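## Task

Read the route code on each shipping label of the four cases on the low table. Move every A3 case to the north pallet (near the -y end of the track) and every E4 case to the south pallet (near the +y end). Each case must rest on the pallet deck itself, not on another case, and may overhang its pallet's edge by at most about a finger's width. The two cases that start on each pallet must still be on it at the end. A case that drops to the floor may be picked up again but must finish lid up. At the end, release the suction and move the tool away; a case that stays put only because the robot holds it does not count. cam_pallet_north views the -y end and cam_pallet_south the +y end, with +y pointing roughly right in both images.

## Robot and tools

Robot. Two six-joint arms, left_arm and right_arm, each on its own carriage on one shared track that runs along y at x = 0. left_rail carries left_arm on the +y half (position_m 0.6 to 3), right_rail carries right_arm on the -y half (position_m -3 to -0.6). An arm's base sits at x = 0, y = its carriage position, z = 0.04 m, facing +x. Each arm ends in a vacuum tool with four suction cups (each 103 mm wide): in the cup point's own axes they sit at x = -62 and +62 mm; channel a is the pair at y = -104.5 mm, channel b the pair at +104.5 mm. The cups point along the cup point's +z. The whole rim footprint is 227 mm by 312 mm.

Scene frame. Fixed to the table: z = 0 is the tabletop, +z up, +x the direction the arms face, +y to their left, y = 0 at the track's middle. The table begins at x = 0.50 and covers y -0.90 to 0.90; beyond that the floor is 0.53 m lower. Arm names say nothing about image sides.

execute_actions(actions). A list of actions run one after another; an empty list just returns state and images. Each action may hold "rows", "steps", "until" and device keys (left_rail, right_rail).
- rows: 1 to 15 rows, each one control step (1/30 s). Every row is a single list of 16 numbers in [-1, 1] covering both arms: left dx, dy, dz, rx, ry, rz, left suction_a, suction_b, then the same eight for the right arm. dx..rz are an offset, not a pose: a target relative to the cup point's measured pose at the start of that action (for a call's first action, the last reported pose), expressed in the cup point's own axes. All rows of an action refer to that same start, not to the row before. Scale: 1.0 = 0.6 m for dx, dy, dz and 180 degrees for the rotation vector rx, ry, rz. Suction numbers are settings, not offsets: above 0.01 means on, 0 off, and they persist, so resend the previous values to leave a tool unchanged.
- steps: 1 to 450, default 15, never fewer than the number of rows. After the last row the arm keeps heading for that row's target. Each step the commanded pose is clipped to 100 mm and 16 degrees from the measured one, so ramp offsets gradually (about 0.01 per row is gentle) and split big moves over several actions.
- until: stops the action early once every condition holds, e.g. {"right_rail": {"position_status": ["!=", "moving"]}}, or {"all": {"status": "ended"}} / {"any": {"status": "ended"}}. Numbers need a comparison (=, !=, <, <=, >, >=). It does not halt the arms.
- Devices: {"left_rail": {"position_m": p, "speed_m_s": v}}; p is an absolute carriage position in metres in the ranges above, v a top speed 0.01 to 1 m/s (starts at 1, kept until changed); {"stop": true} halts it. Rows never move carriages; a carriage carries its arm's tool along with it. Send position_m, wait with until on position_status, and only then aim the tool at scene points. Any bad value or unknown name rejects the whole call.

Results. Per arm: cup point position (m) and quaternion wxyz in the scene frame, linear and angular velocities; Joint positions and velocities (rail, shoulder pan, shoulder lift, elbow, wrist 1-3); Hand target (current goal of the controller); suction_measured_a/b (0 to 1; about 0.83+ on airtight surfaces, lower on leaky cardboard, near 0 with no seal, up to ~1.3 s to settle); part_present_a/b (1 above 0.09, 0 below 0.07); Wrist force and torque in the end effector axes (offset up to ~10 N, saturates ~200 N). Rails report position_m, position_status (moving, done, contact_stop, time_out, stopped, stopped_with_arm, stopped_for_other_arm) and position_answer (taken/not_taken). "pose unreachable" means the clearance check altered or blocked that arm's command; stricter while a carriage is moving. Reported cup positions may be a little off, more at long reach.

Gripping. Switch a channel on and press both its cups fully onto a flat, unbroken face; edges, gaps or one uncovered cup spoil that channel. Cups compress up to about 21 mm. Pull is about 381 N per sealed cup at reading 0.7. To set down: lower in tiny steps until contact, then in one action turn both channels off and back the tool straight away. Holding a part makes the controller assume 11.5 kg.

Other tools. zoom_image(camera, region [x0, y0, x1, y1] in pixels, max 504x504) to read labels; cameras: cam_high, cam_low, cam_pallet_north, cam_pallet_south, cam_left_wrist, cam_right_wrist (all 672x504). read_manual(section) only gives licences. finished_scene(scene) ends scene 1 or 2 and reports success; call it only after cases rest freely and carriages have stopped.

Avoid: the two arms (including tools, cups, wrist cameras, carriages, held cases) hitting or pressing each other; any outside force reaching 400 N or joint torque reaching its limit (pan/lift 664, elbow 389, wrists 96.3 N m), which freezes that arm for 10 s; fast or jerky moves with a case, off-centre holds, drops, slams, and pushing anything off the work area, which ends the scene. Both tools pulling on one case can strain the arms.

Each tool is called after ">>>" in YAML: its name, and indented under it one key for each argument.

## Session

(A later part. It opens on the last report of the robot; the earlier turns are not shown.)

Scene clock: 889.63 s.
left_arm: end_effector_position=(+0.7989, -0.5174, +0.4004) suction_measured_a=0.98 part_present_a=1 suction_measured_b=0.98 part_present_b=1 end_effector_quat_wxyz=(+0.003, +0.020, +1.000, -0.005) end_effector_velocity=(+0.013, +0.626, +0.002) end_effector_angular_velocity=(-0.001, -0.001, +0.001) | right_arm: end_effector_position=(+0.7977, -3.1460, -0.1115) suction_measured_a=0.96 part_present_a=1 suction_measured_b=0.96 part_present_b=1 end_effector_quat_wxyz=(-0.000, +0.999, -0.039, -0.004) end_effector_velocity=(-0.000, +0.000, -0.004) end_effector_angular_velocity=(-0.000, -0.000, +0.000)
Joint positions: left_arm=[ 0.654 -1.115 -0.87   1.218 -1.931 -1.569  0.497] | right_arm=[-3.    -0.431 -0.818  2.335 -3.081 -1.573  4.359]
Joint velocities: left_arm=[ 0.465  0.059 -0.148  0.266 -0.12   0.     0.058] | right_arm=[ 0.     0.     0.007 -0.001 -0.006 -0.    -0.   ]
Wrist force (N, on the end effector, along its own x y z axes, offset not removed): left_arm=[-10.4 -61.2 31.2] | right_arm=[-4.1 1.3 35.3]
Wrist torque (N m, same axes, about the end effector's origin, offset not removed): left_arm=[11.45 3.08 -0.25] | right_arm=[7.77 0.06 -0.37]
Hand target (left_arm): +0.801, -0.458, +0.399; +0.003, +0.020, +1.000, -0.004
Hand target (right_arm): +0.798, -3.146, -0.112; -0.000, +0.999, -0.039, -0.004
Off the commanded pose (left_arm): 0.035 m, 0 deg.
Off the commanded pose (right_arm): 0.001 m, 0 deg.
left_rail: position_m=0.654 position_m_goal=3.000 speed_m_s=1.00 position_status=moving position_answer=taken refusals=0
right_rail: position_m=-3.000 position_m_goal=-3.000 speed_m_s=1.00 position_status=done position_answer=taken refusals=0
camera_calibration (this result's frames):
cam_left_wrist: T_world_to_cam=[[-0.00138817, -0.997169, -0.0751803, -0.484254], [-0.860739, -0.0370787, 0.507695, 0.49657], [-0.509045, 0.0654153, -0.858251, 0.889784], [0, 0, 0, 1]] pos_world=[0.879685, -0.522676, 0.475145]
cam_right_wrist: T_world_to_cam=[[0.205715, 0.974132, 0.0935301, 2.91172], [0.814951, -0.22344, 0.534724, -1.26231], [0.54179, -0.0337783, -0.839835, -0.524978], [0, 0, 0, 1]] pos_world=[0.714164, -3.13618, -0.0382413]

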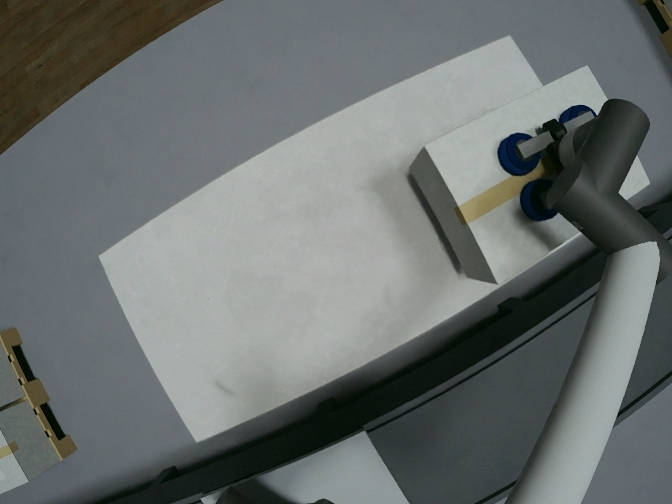

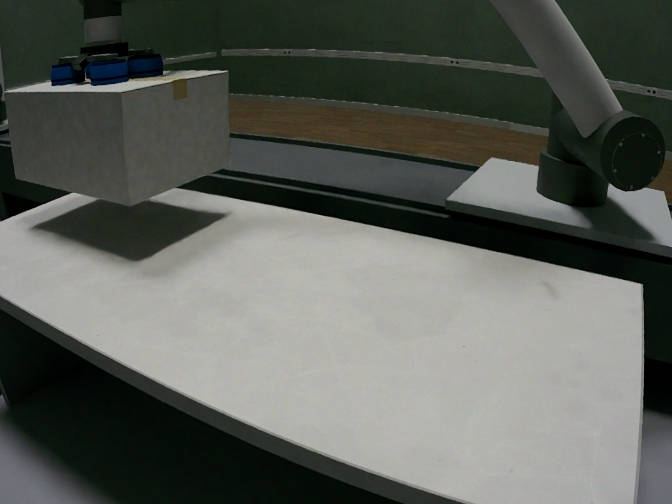

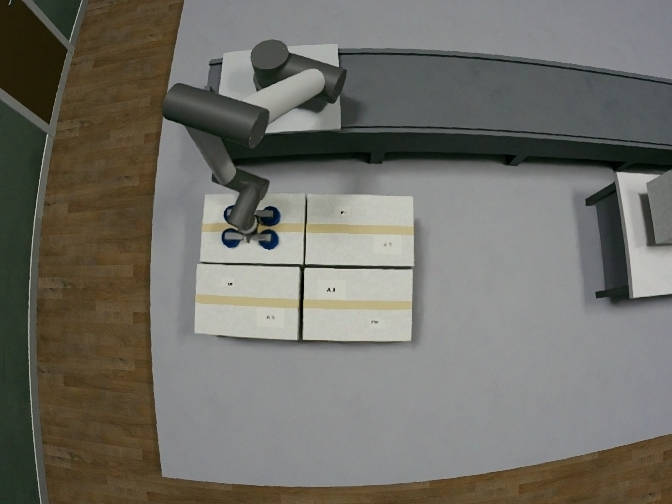

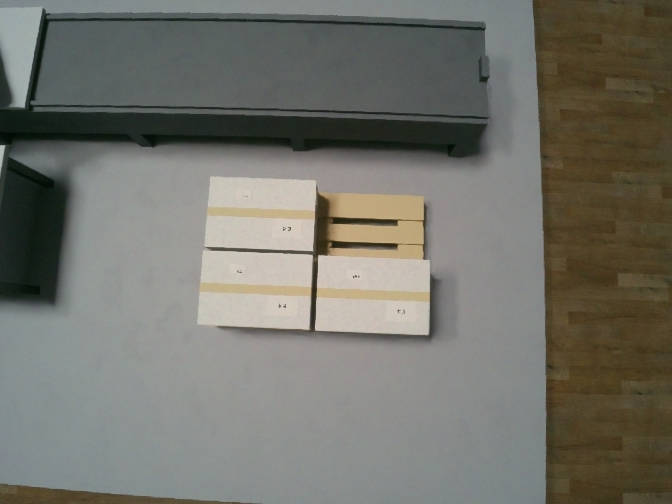

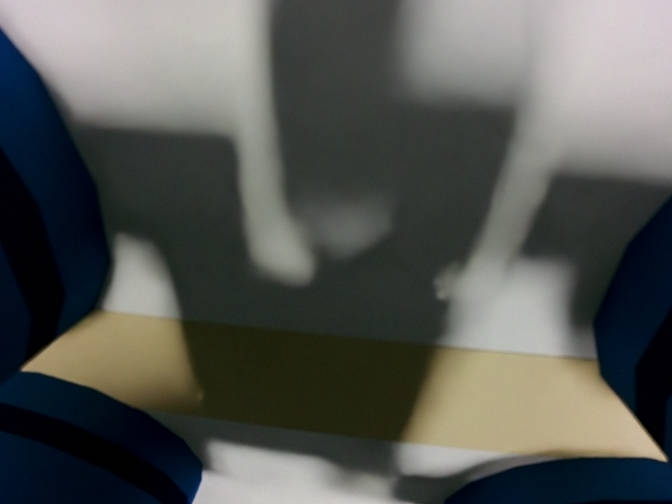

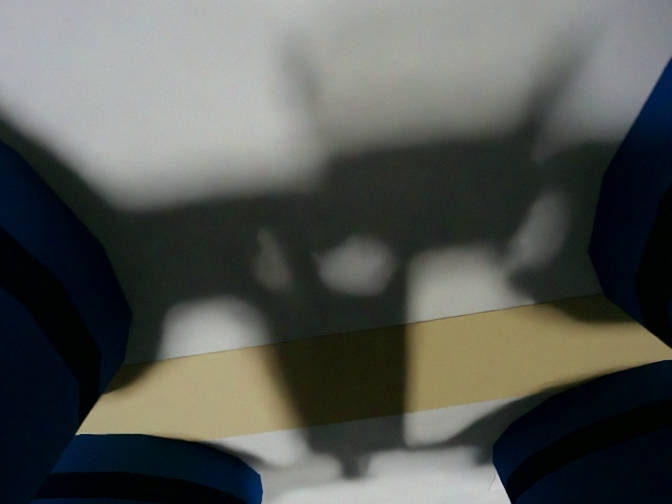

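>>> execute_actions:
  actions: []

Scene clock: 892.07 s.
left_arm: end_effector_position=(+0.8008, +1.8088, +0.3992) suction_measured_a=0.98 part_present_a=1 suction_measured_b=0.98 part_present_b=1 end_effector_quat_wxyz=(+0.003, +0.020, +1.000, -0.004) end_effector_velocity=(+0.000, +0.468, +0.000) end_effector_angular_velocity=(+0.000, -0.000, +0.000) | right_arm: end_effector_position=(+0.7977, -3.1460, -0.1120) suction_measured_a=0.96 part_present_a=1 suction_measured_b=0.96 part_present_b=1 end_effector_quat_wxyz=(-0.000, +0.999, -0.039, -0.004) end_effector_velocity=(-0.000, +0.000, +0.000) end_effector_angular_velocity=(+0.000, +0.000, +0.000)
Joint positions: left_arm=[ 2.946 -1.103 -0.9    1.273 -1.954 -1.569  0.508] | right_arm=[-3.    -0.431 -0.817  2.335 -3.082 -1.573  4.359]
Joint velocities: left_arm=[ 0.468  0.    -0.     0.     0.     0.    -0.   ] | right_arm=[ 0. -0. -0.  0.  0.  0. -0.]
Wrist force (N, on the end effector, along its own x y z axes, offset not removed): left_arm=[-0.3 30.7 35.5] | right_arm=[-6.4 1.5 34.5]
Wrist torque (N m, same axes, about the end effector's origin, offset not removed): left_arm=[4.69 2.05 -1.22] | right_arm=[7.68 0.41 -0.40]
Hand target (left_arm): +0.801, +1.829, +0.399; +0.003, +0.020, +1.000, -0.004
Hand target (right_arm): +0.798, -3.146, -0.112; -0.000, +0.999, -0.039, -0.004
Off the commanded pose (left_arm): 0.001 m, 0 deg.
Off the commanded pose (right_arm): 0.000 m, 0 deg.
left_rail: position_m=2.946 position_m_goal=3.000 speed_m_s=1.00 position_status=moving position_answer=taken refusals=0
right_rail: position_m=-3.000 position_m_goal=-3.000 speed_m_s=1.00 position_status=done position_answer=taken refusals=0
camera_calibration (this result's frames):
cam_left_wrist: T_world_to_cam=[[-0.000949959, -0.99703, -0.0770143, 1.83536], [-0.860414, -0.0384312, 0.508144, 0.587124], [-0.509594, 0.0667469, -0.857822, 0.735453], [0, 0, 0, 1]] pos_world=[0.881696, 1.80338, 0.473893]
cam_right_wrist: T_world_to_cam=[[0.205713, 0.974133, 0.0935248, 2.91178], [0.814939, -0.223435, 0.534744, -1.26199], [0.541808, -0.0337865, -0.839823, -0.525487], [0, 0, 0, 1]] pos_world=[0.714167, -3.13618, -0.0387998]

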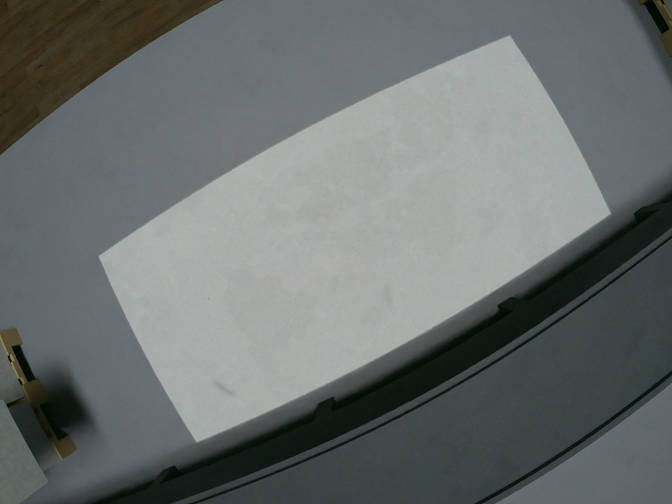

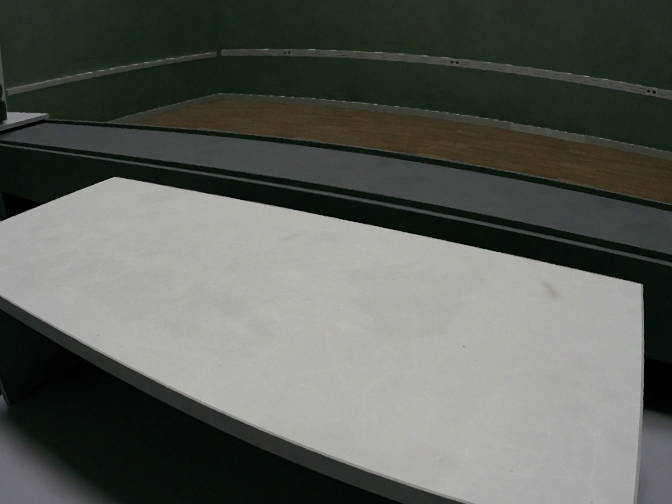

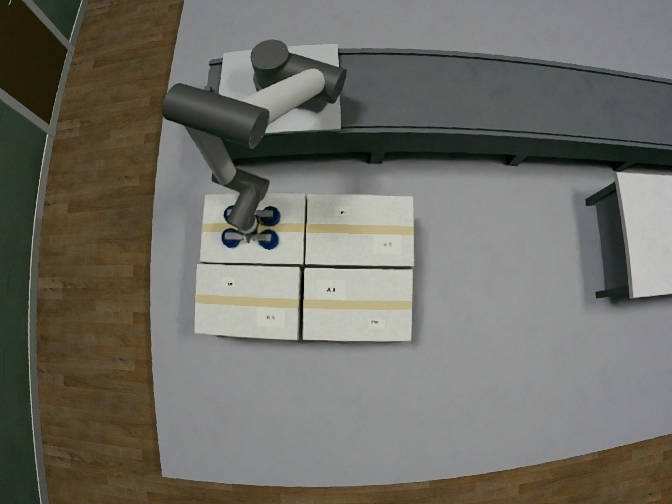

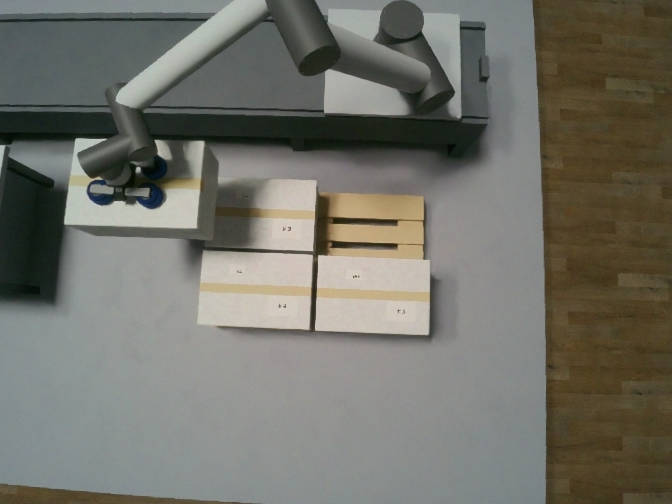

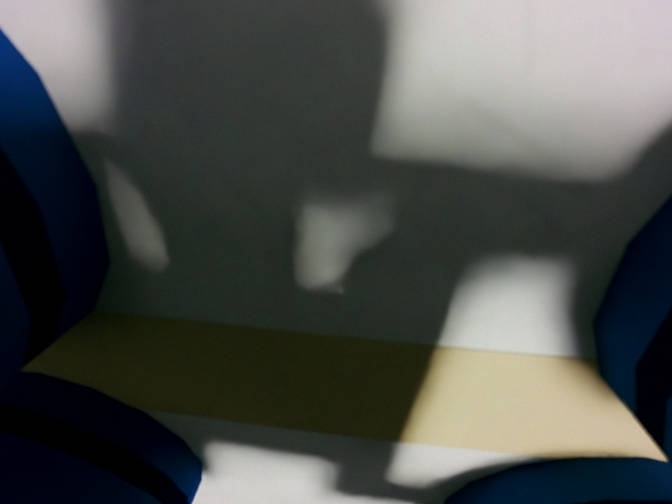

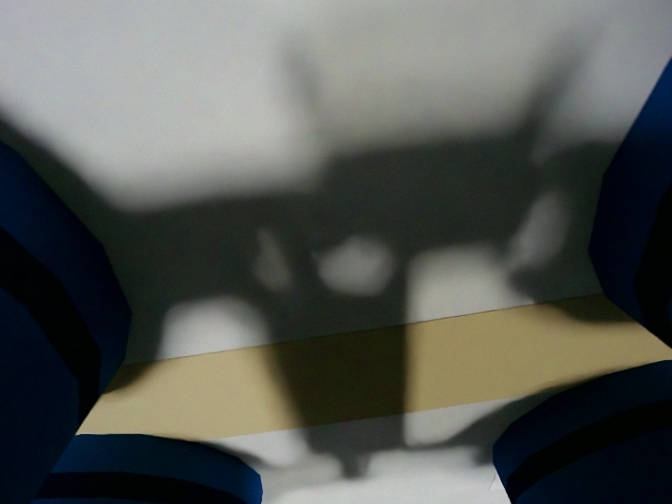

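>>> execute_actions:
  actions:
    - {"rows":[[0.0002,0.0033,0,0,0,-0.001,1,1,0,0,0.001,0,0,0,1,1],[0.0007,0.01,0,0,0,-0.002,1,1,0,0,0.002,0,0,0,1,1],[0.0015,0.02,0,0,0,-0.003,1,1,0,0,0.003,0,0,0,1,1],[0.0026,0.035,0,0,0,-0.004,1,1,0,0,0.0033,0,0,0,1,1],[0.0041,0.055,0,0,0,-0.005,1,1,0,0,0.0033,0,0,0,1,1],[0.006,0.08,0,0,0,-0.006,1,1,0,0,0.0033,0,0,0,1,1],[0.0082,0.11,0,0,0,-0.007,1,1,0,0,0.0033,0,0,0,1,1],[0.0107,0.143,0,0,0,-0.008,1,1,0,0,0.0033,0,0,0,1,1],[0.0135,0.18,0,0,0,-0.009,1,1,0,0,0.0033,0,0,0,1,1],[0.0165,0.22,0,0,0,-0.010,1,1,0,0,0.0033,0,0,0,1,1],[0.0197,0.263,0,0,0,-0.011,1,1,0,0,0.0033,0,0,0,1,1],[0.0275,0.367,0,0,0,-0.0122,1,1,0,0,0.0033,0,0,0,1,1]],"steps":12}

Scene clock: 903.63 s.
left_arm: end_effector_position=(+0.8012, +1.9384, +0.3998) suction_measured_a=0.98 part_present_a=1 suction_measured_b=0.98 part_present_b=1 end_effector_quat_wxyz=(+0.003, +0.008, +1.000, -0.004) end_effector_velocity=(-0.003, +0.462, -0.011) end_effector_angular_velocity=(+0.029, +0.015, +0.094) | right_arm: end_effector_position=(+0.7977, -3.1460, -0.1138) suction_measured_a=0.96 part_present_a=1 suction_measured_b=0.96 part_present_b=1 end_effector_quat_wxyz=(-0.000, +0.999, -0.039, -0.004) end_effector_velocity=(+0.000, -0.000, -0.001) end_effector_angular_velocity=(-0.000, -0.000, +0.000)
Joint positions: left_arm=[ 3.    -1.076 -0.968  1.393 -2.005 -1.569  0.511] | right_arm=[-3.    -0.431 -0.815  2.335 -3.084 -1.573  4.359]
Joint velocities: left_arm=[ 0.     0.165 -0.39   0.685 -0.262  0.     0.071] | right_arm=[ 0.    -0.     0.002 -0.    -0.002  0.    -0.   ]
Wrist force (N, on the end effector, along its own x y z axes, offset not removed): left_arm=[-1.8 -17.5 25.9] | right_arm=[-5.8 3.3 34.8]
Wrist torque (N m, same axes, about the end effector's origin, offset not removed): left_arm=[8.92 1.60 -0.51] | right_arm=[7.97 0.27 -0.38]
Hand target (left_arm): +0.797, +2.016, +0.395; +0.001, +0.001, +1.000, -0.001
Hand target (right_arm): +0.798, -3.146, -0.114; -0.000, +0.999, -0.039, -0.004
Off the commanded pose (left_arm): 0.145 m, 1 deg; position clipped at the last step of the last action.
Off the commanded pose (right_arm): 0.000 m, 0 deg.
left_rail: position_m=3.000 position_m_goal=3.000 speed_m_s=1.00 position_status=done position_answer=taken refusals=0
right_rail: position_m=-3.000 position_m_goal=-3.000 speed_m_s=1.00 position_status=done position_answer=taken refusals=0
camera_calibration (this result's frames):
cam_left_wrist: T_world_to_cam=[[0.0224012, -0.996729, -0.0776484, 1.94564], [-0.859003, -0.058925, 0.508568, 0.630534], [-0.51148, 0.0553077, -0.857513, 0.751023], [0, 0, 0, 1]] pos_world=[0.882179, 1.93489, 0.474418]
cam_right_wrist: T_world_to_cam=[[0.205714, 0.974133, 0.0935279, 2.91195], [0.814946, -0.223438, 0.534732, -1.26103], [0.541798, -0.0337817, -0.83983, -0.526966], [0, 0, 0, 1]] pos_world=[0.71415, -3.13618, -0.040598]

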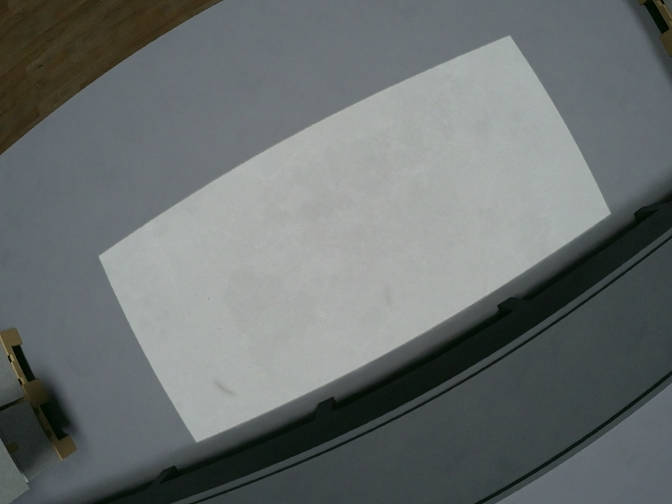

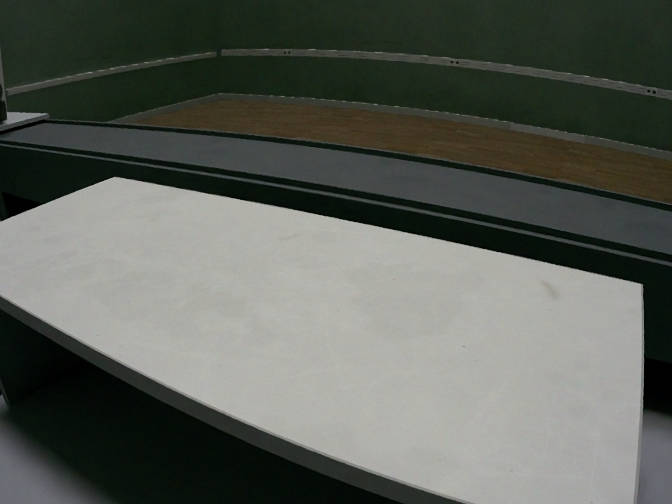

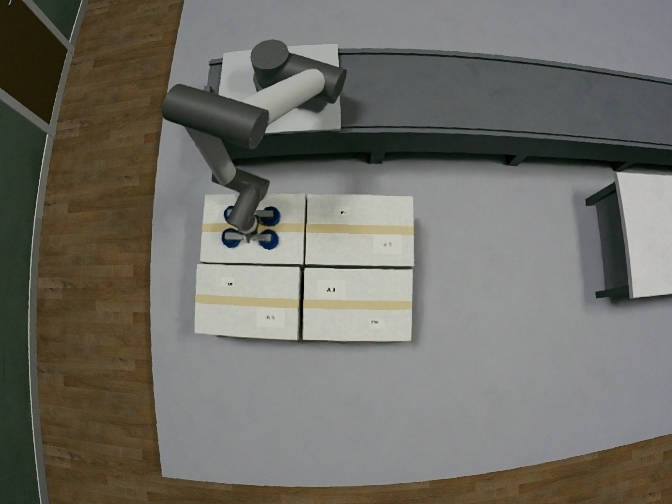

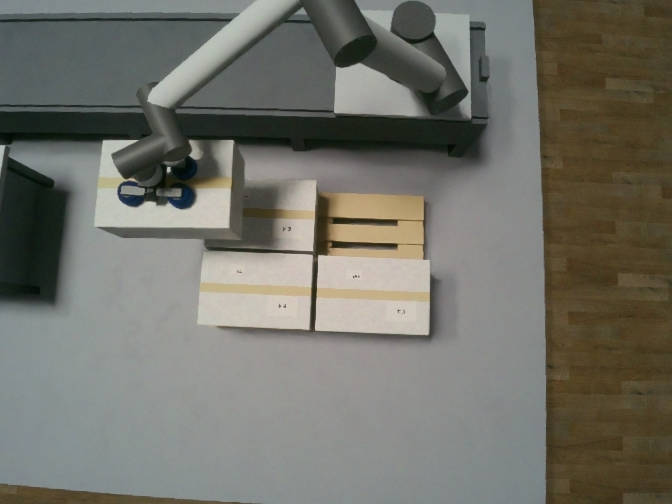

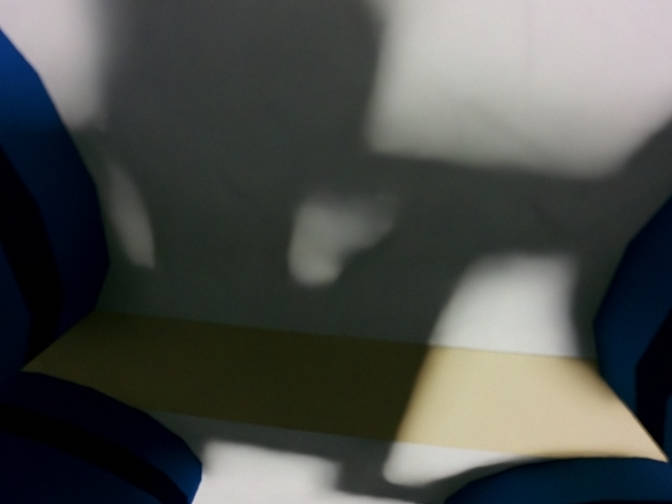

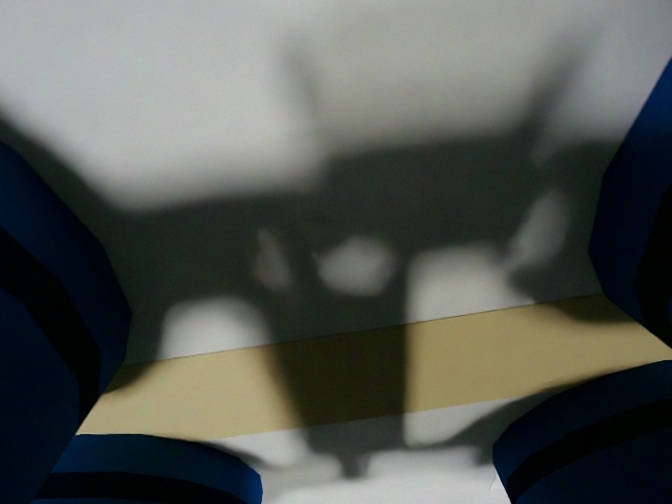

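>>> execute_actions:
  actions:
    - {"rows":[[0.007,0.133,0.005,0,0,-0.0044,1,1,0,0,0.001,0,0,0,1,1],[0.0073,0.14,0.005,0,0,-0.0044,1,1,0,0,0.002,0,0,0,1,1],[0.0078,0.15,0.004,0,0,-0.0044,1,1,0,0,0.003,0,0,0,1,1],[0.0086,0.165,0.004,0,0,-0.0044,1,1,0,0,0.0037,0,0,0,1,1],[0.0096,0.185,0.003,0,0,-0.0044,1,1,0,0,0.0037,0,0,0,1,1],[0.011,0.21,0.003,0,0,-0.0044,1,1,0,0,0.0037,0,0,0,1,1],[0.0125,0.24,0.002,0,0,-0.0044,1,1,0,0,0.0037,0,0,0,1,1],[0.0142,0.273,0.002,0,0,-0.0044,1,1,0,0,0.0037,0,0,0,1,1],[0.016,0.308,0.001,0,0,-0.0044,1,1,0,0,0.0037,0,0,0,1,1],[0.0178,0.343,0.001,0,0,-0.0044,1,1,0,0,0.0037,0,0,0,1,1],[0.0197,0.378,0,0,0,-0.0044,1,1,0,0,0.0037,0,0,0,1,1],[0.0215,0.413,0,0,0,-0.0044,1,1,0,0,0.0037,0,0,0,1,1],[0.0233,0.448,0,0,0,-0.0044,1,1,0,0,0.0037,0,0,0,1,1],[0.0251,0.483,0,0,0,-0.0044,1,1,0,0,0.0037,0,0,0,1,1],[0.052,1.0,0,0,0,-0.0044,1,1,0,0,0.0037,0,0,0,1,1]],"steps":34}

Scene clock: 911.40 s.
left_arm: end_effector_position=(+0.7865, +2.4352, +0.3922) suction_measured_a=0.98 part_present_a=1 suction_measured_b=0.98 part_present_b=1 end_effector_quat_wxyz=(+0.003, +0.001, +1.000, -0.003) end_effector_velocity=(-0.026, +0.464, -0.001) end_effector_angular_velocity=(-0.000, -0.001, +0.004) | right_arm: end_effector_position=(+0.7976, -3.1460, -0.1161) suction_measured_a=0.96 part_present_a=1 suction_measured_b=0.96 part_present_b=1 end_effector_quat_wxyz=(-0.000, +0.999, -0.039, -0.004) end_effector_velocity=(+0.000, -0.000, -0.000) end_effector_angular_velocity=(-0.000, -0.000, -0.000)
Joint positions: left_arm=[ 3.    -0.832 -1.335  1.975 -2.218 -1.571  0.74 ] | right_arm=[-3.    -0.431 -0.811  2.334 -3.087 -1.573  4.359]
Joint velocities: left_arm=[ 0.     0.311 -0.301  0.407 -0.107 -0.002  0.307] | right_arm=[ 0. -0.  0. -0. -0. -0.  0.]
Wrist force (N, on the end effector, along its own x y z axes, offset not removed): left_arm=[0.2 1.0 36.0] | right_arm=[-4.9 -0.3 34.7]
Wrist torque (N m, same axes, about the end effector's origin, offset not removed): left_arm=[8.24 1.85 -0.77] | right_arm=[7.57 0.15 -0.30]
Hand target (left_arm): +0.780, +2.512, +0.391; +0.003, +0.001, +1.000, -0.002
Hand target (right_arm): +0.798, -3.146, -0.116; -0.000, +0.999, -0.039, -0.004
Off the commanded pose (left_arm): 0.104 m, 0 deg; position clipped at the last step of the last action.
Off the commanded pose (right_arm): 0.000 m, 0 deg.
left_rail: position_m=3.000 position_m_goal=3.000 speed_m_s=1.00 position_status=done position_answer=taken refusals=0
right_rail: position_m=-3.000 position_m_goal=-3.000 speed_m_s=1.00 position_status=done position_answer=taken refusals=0
camera_calibration (this result's frames):
cam_left_wrist: T_world_to_cam=[[0.0377483, -0.99608, -0.0800008, 2.42781], [-0.857631, -0.0733824, 0.509003, 0.685044], [-0.512878, 0.0493971, -0.857039, 0.724895], [0, 0, 0, 1]] pos_world=[0.867652, 2.43276, 0.466801]
cam_right_wrist: T_world_to_cam=[[0.205714, 0.974133, 0.0935278, 2.91216], [0.814946, -0.223438, 0.534733, -1.25982], [0.541798, -0.0337817, -0.83983, -0.528823], [0, 0, 0, 1]] pos_world=[0.714132, -3.13618, -0.0428198]

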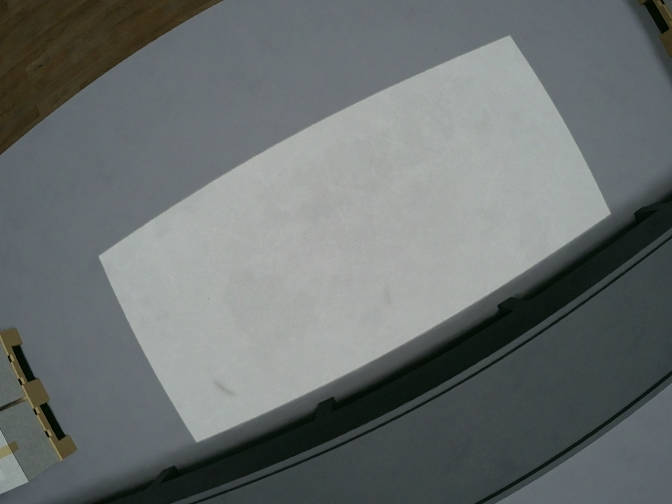

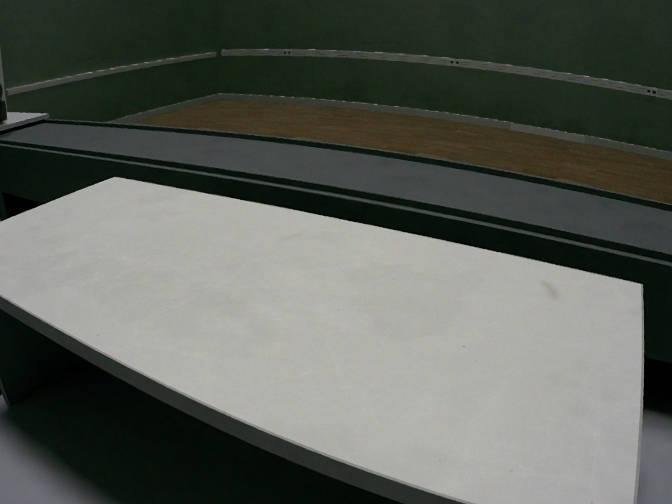

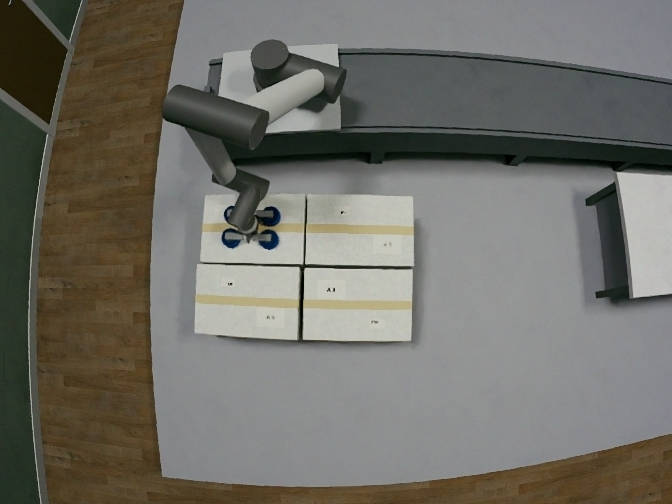

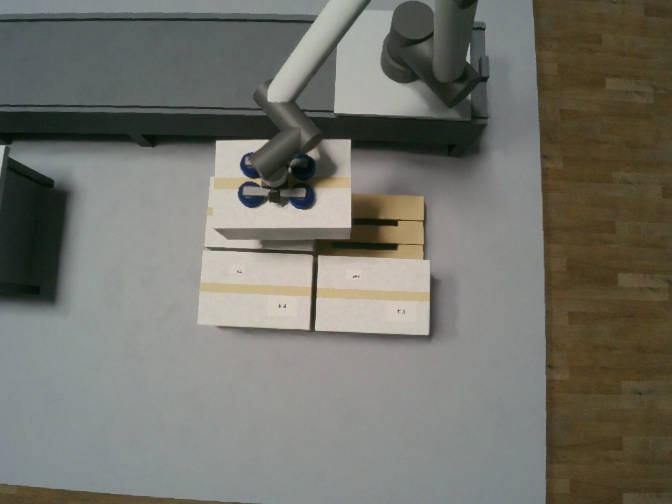

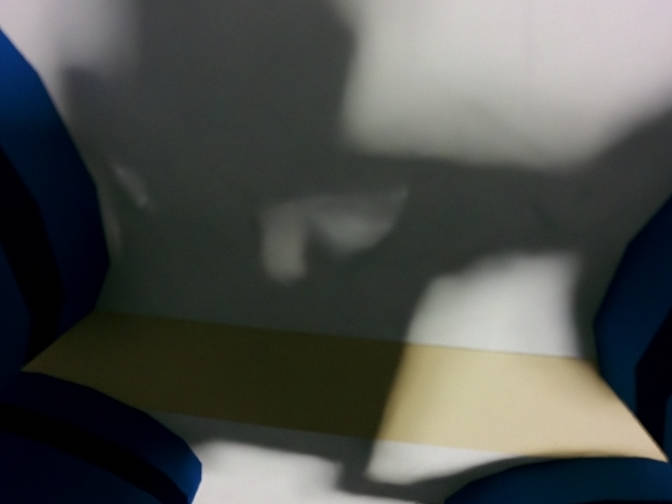

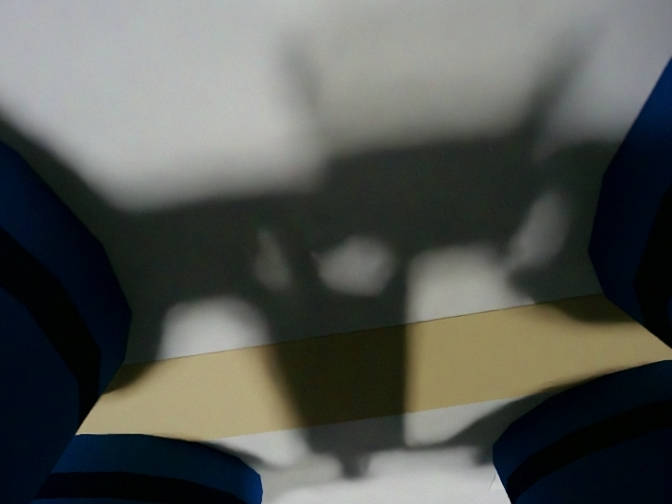

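>>> execute_actions:
  actions:
    - {"rows":[[0.0111,0.131,0.0035,0,0,0,1,1,0,0,0.001,0,0,0,1,1],[0.0113,0.137,0.0064,0,0,0,1,1,0,0,0.002,0,0,0,1,1],[0.0117,0.146,0.0107,0,0,0,1,1,0,0,0.003,0,0,0,1,1],[0.0122,0.1594,0.0173,0,0,0,1,1,0,0,0.0035,0,0,0,1,1],[0.0129,0.1775,0.026,0,0,0,1,1,0,0,0.0035,0,0,0,1,1],[0.0138,0.2001,0.037,0,0,0,1,1,0,0,0.0035,0,0,0,1,1],[0.0148,0.2269,0.05,0,0,0,1,1,0,0,0.0035,0,0,0,1,1],[0.0159,0.257,0.0646,0,0,0,1,1,0,0,0.0035,0,0,0,1,1],[0.0171,0.2885,0.0799,0,0,0,1,1,0,0,0.0035,0,0,0,1,1],[0.0183,0.3199,0.0952,0,0,0,1,1,0,0,0.0035,0,0,0,1,1],[0.0195,0.3514,0.1104,0,0,0,1,1,0,0,0.0035,0,0,0,1,1],[0.0207,0.3828,0.1257,0,0,0,1,1,0,0,0.0035,0,0,0,1,1],[0.0219,0.4142,0.141,0,0,0,1,1,0,0,0.0035,0,0,0,1,1],[0.0231,0.4457,0.1562,0,0,0,1,1,0,0,0.0035,0,0,0,1,1],[0.036,0.783,0.32,0,0,0,1,1,0,0,0.0035,0,0,0,1,1]],"steps":30}

Scene clock: 919.60 s.
left_arm: end_effector_position=(+0.7611, +2.8380, +0.2298) suction_measured_a=0.98 part_present_a=1 suction_measured_b=0.98 part_present_b=1 end_effector_quat_wxyz=(+0.000, -0.001, +1.000, +0.001) end_effector_velocity=(-0.009, +0.413, -0.197) end_effector_angular_velocity=(+0.002, +0.001, +0.007) | right_arm: end_effector_position=(+0.7976, -3.1460, -0.1182) suction_measured_a=0.96 part_present_a=1 suction_measured_b=0.96 part_present_b=1 end_effector_quat_wxyz=(-0.000, +0.999, -0.039, -0.004) end_effector_velocity=(-0.000, +0.000, -0.000) end_effector_angular_velocity=(+0.000, +0.000, +0.000)
Joint positions: left_arm=[ 3.    -0.472 -1.36   2.33  -2.541 -1.569  1.097] | right_arm=[-3.    -0.431 -0.808  2.334 -3.09  -1.573  4.359]
Joint velocities: left_arm=[ 0.     0.484  0.172  0.232 -0.403  0.001  0.477] | right_arm=[ 0. -0.  0. -0.  0.  0. -0.]
Wrist force (N, on the end effector, along its own x y z axes, offset not removed): left_arm=[1.1 -4.0 30.1] | right_arm=[-7.5 -1.9 24.6]
Wrist torque (N m, same axes, about the end effector's origin, offset not removed): left_arm=[7.53 2.04 -0.71] | right_arm=[6.05 0.82 -0.03]
Hand target (left_arm): +0.760, +2.900, +0.201; +0.001, -0.001, +1.000, +0.000
Hand target (right_arm): +0.798, -3.146, -0.118; -0.000, +0.999, -0.039, -0.004
Off the commanded pose (left_arm): 0.074 m, 1 deg.
Off the commanded pose (right_arm): 0.000 m, 0 deg.
left_rail: position_m=3.000 position_m_goal=3.000 speed_m_s=1.00 position_status=done position_answer=taken refusals=0
right_rail: position_m=-3.000 position_m_goal=-3.000 speed_m_s=1.00 position_status=done position_answer=taken refusals=0
camera_calibration (this result's frames):
cam_left_wrist: T_world_to_cam=[[0.0412944, -0.995351, -0.0870102, 2.81385], [-0.854933, -0.080269, 0.512491, 0.79212], [-0.517093, 0.0532249, -0.854273, 0.544434], [0, 0, 0, 1]] pos_world=[0.842536, 2.83537, 0.303974]
cam_right_wrist: T_world_to_cam=[[0.205711, 0.974134, 0.0935229, 2.91236], [0.814935, -0.223432, 0.534752, -1.25867], [0.541816, -0.0337895, -0.839818, -0.530606], [0, 0, 0, 1]] pos_world=[0.714117, -3.13618, -0.04491]

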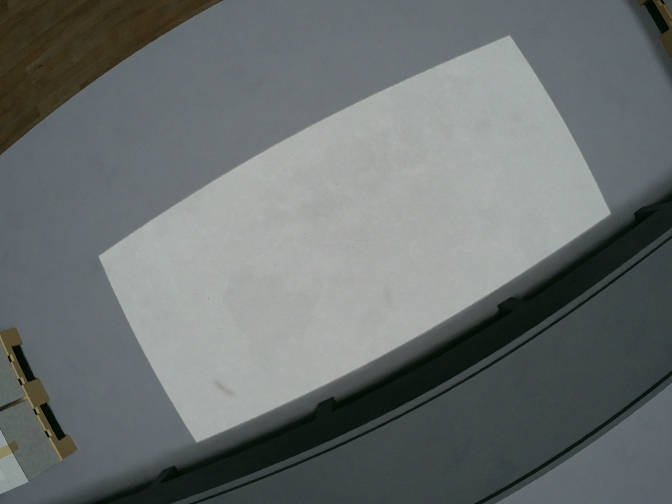

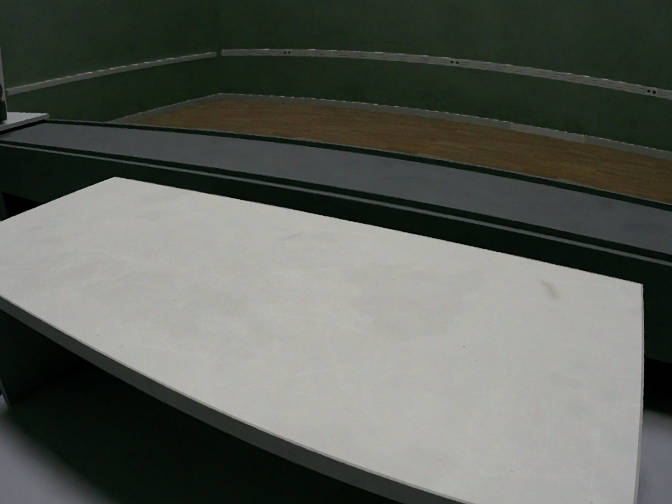

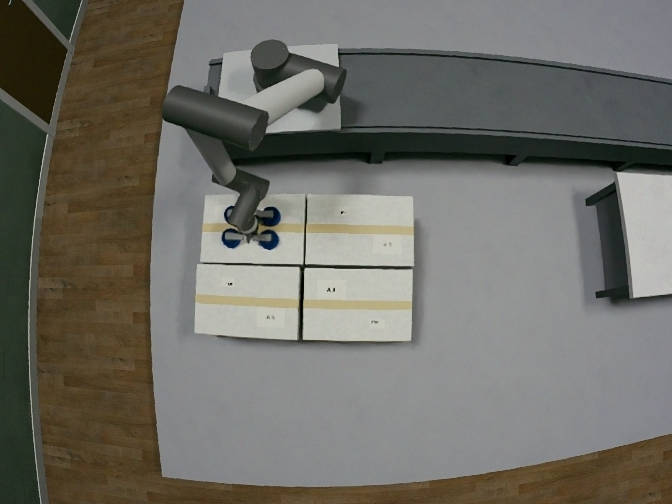

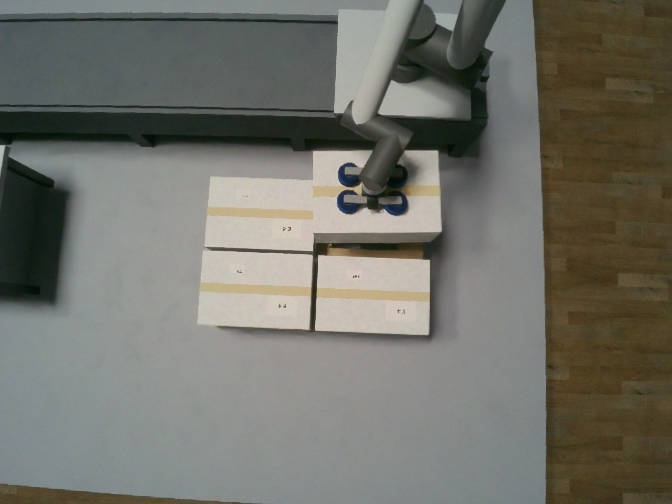

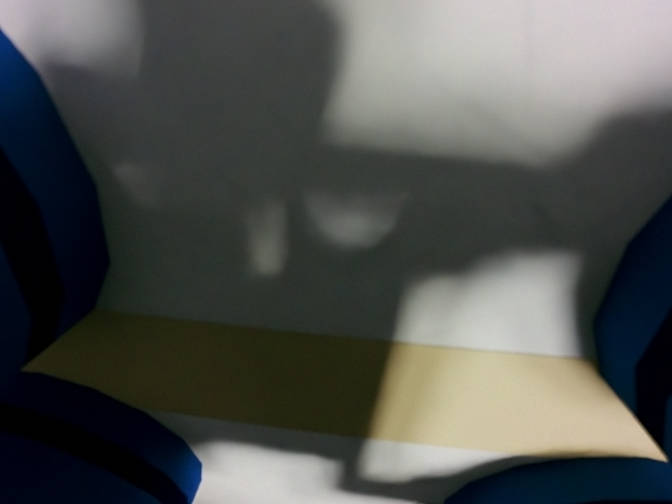

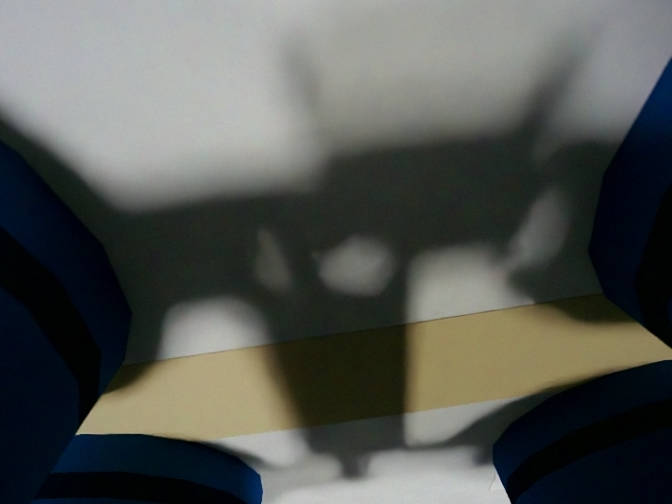

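>>> execute_actions:
  actions: []

>>> zoom_image:
  camera: "cam_pallet_south"
  region: [290, 140, 470, 290]

Scene clock: 923.80 s.
left_arm: end_effector_position=(+0.7595, +2.8999, +0.2012) suction_measured_a=0.98 part_present_a=1 suction_measured_b=0.98 part_present_b=1 end_effector_quat_wxyz=(+0.001, -0.001, +1.000, +0.000) end_effector_velocity=(-0.000, -0.000, -0.000) end_effector_angular_velocity=(+0.000, +0.000, +0.000) | right_arm: end_effector_position=(+0.7976, -3.1460, -0.1182) suction_measured_a=0.96 part_present_a=1 suction_measured_b=0.96 part_present_b=1 end_effector_quat_wxyz=(-0.000, +0.999, -0.039, -0.004) end_effector_velocity=(-0.000, -0.000, -0.000) end_effector_angular_velocity=(+0.000, +0.000, -0.000)
Joint positions: left_arm=[ 3.    -0.397 -1.332  2.362 -2.602 -1.569  1.172] | right_arm=[-3.    -0.431 -0.808  2.334 -3.09  -1.573  4.359]
Joint velocities: left_arm=[ 0. -0.  0. -0. -0. -0. -0.] | right_arm=[ 0. -0.  0. -0.  0. -0. -0.]
Wrist force (N, on the end effector, along its own x y z axes, offset not removed): left_arm=[-1.2 -6.3 35.4] | right_arm=[-7.8 -2.9 21.4]
Wrist torque (N m, same axes, about the end effector's origin, offset not removed): left_arm=[7.33 1.90 -0.71] | right_arm=[5.82 0.93 -0.03]
Hand target (left_arm): +0.760, +2.900, +0.201; +0.001, -0.001, +1.000, +0.000
Hand target (right_arm): +0.798, -3.146, -0.118; -0.000, +0.999, -0.039, -0.004
Off the commanded pose (left_arm): 0.009 m, 0 deg.
Off the commanded pose (right_arm): 0.000 m, 0 deg.
left_rail: position_m=3.000 position_m_goal=3.000 speed_m_s=1.00 position_status=done position_answer=taken refusals=0
right_rail: position_m=-3.000 position_m_goal=-3.000 speed_m_s=1.00 position_status=done position_answer=taken refusals=0
camera_calibration (this result's frames):
cam_left_wrist: T_world_to_cam=[[0.041205, -0.995449, -0.085929, 2.8732], [-0.85576, -0.0795523, 0.51122, 0.809233], [-0.515729, 0.0524699, -0.855144, 0.517206], [0, 0, 0, 1]] pos_world=[0.840858, 2.89736, 0.27548]
cam_right_wrist: T_world_to_cam=[[0.205713, 0.974133, 0.093525, 2.91236], [0.81494, -0.223435, 0.534743, -1.25867], [0.541808, -0.0337861, -0.839823, -0.5306], [0, 0, 0, 1]] pos_world=[0.714118, -3.13619, -0.0449213]

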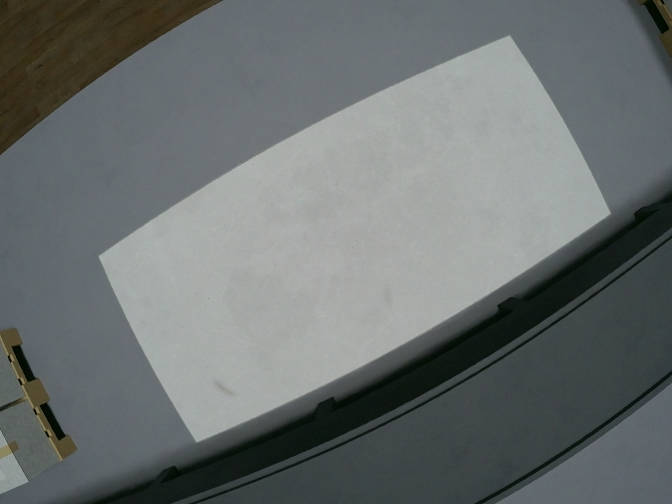

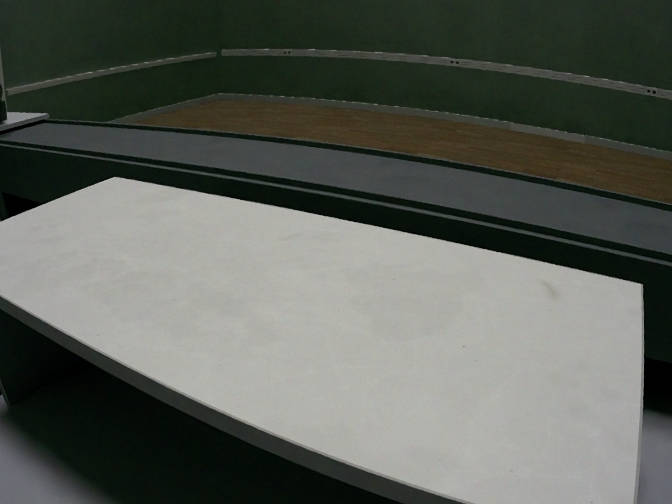

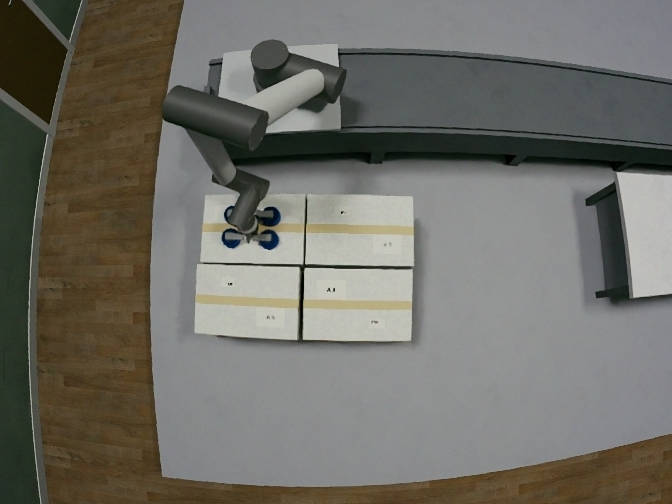

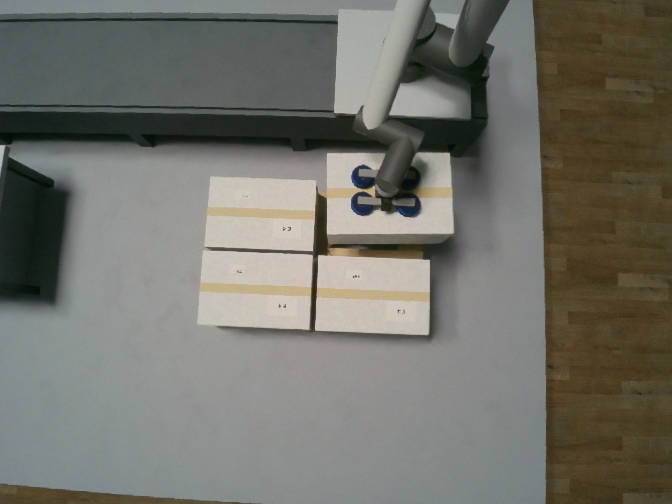

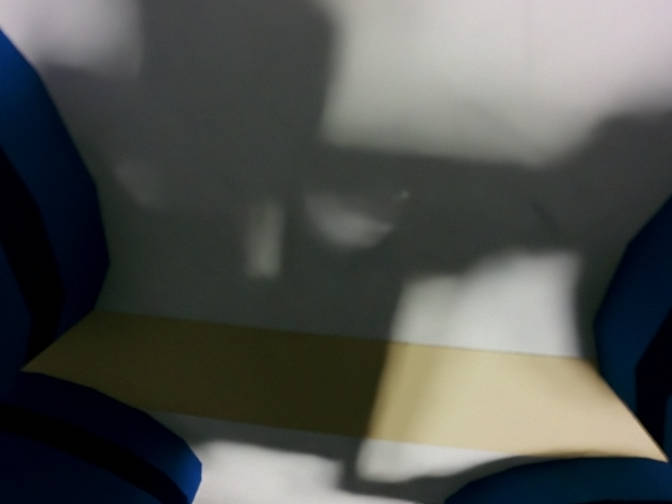

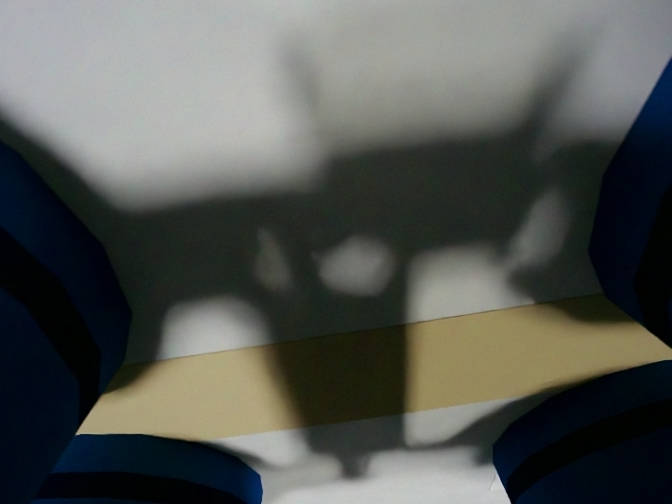

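Region (290, 140, 470, 290) of cam_pallet_south's 672x504 image, scaled by 2.800, with more detail than that image has.

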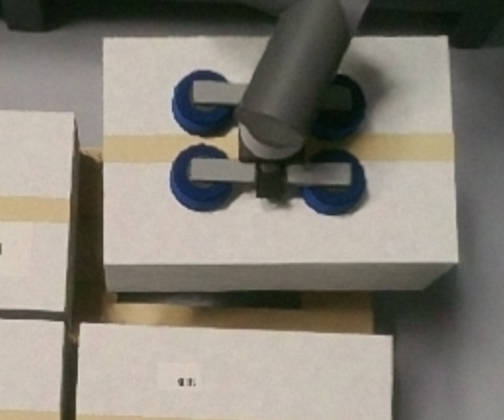

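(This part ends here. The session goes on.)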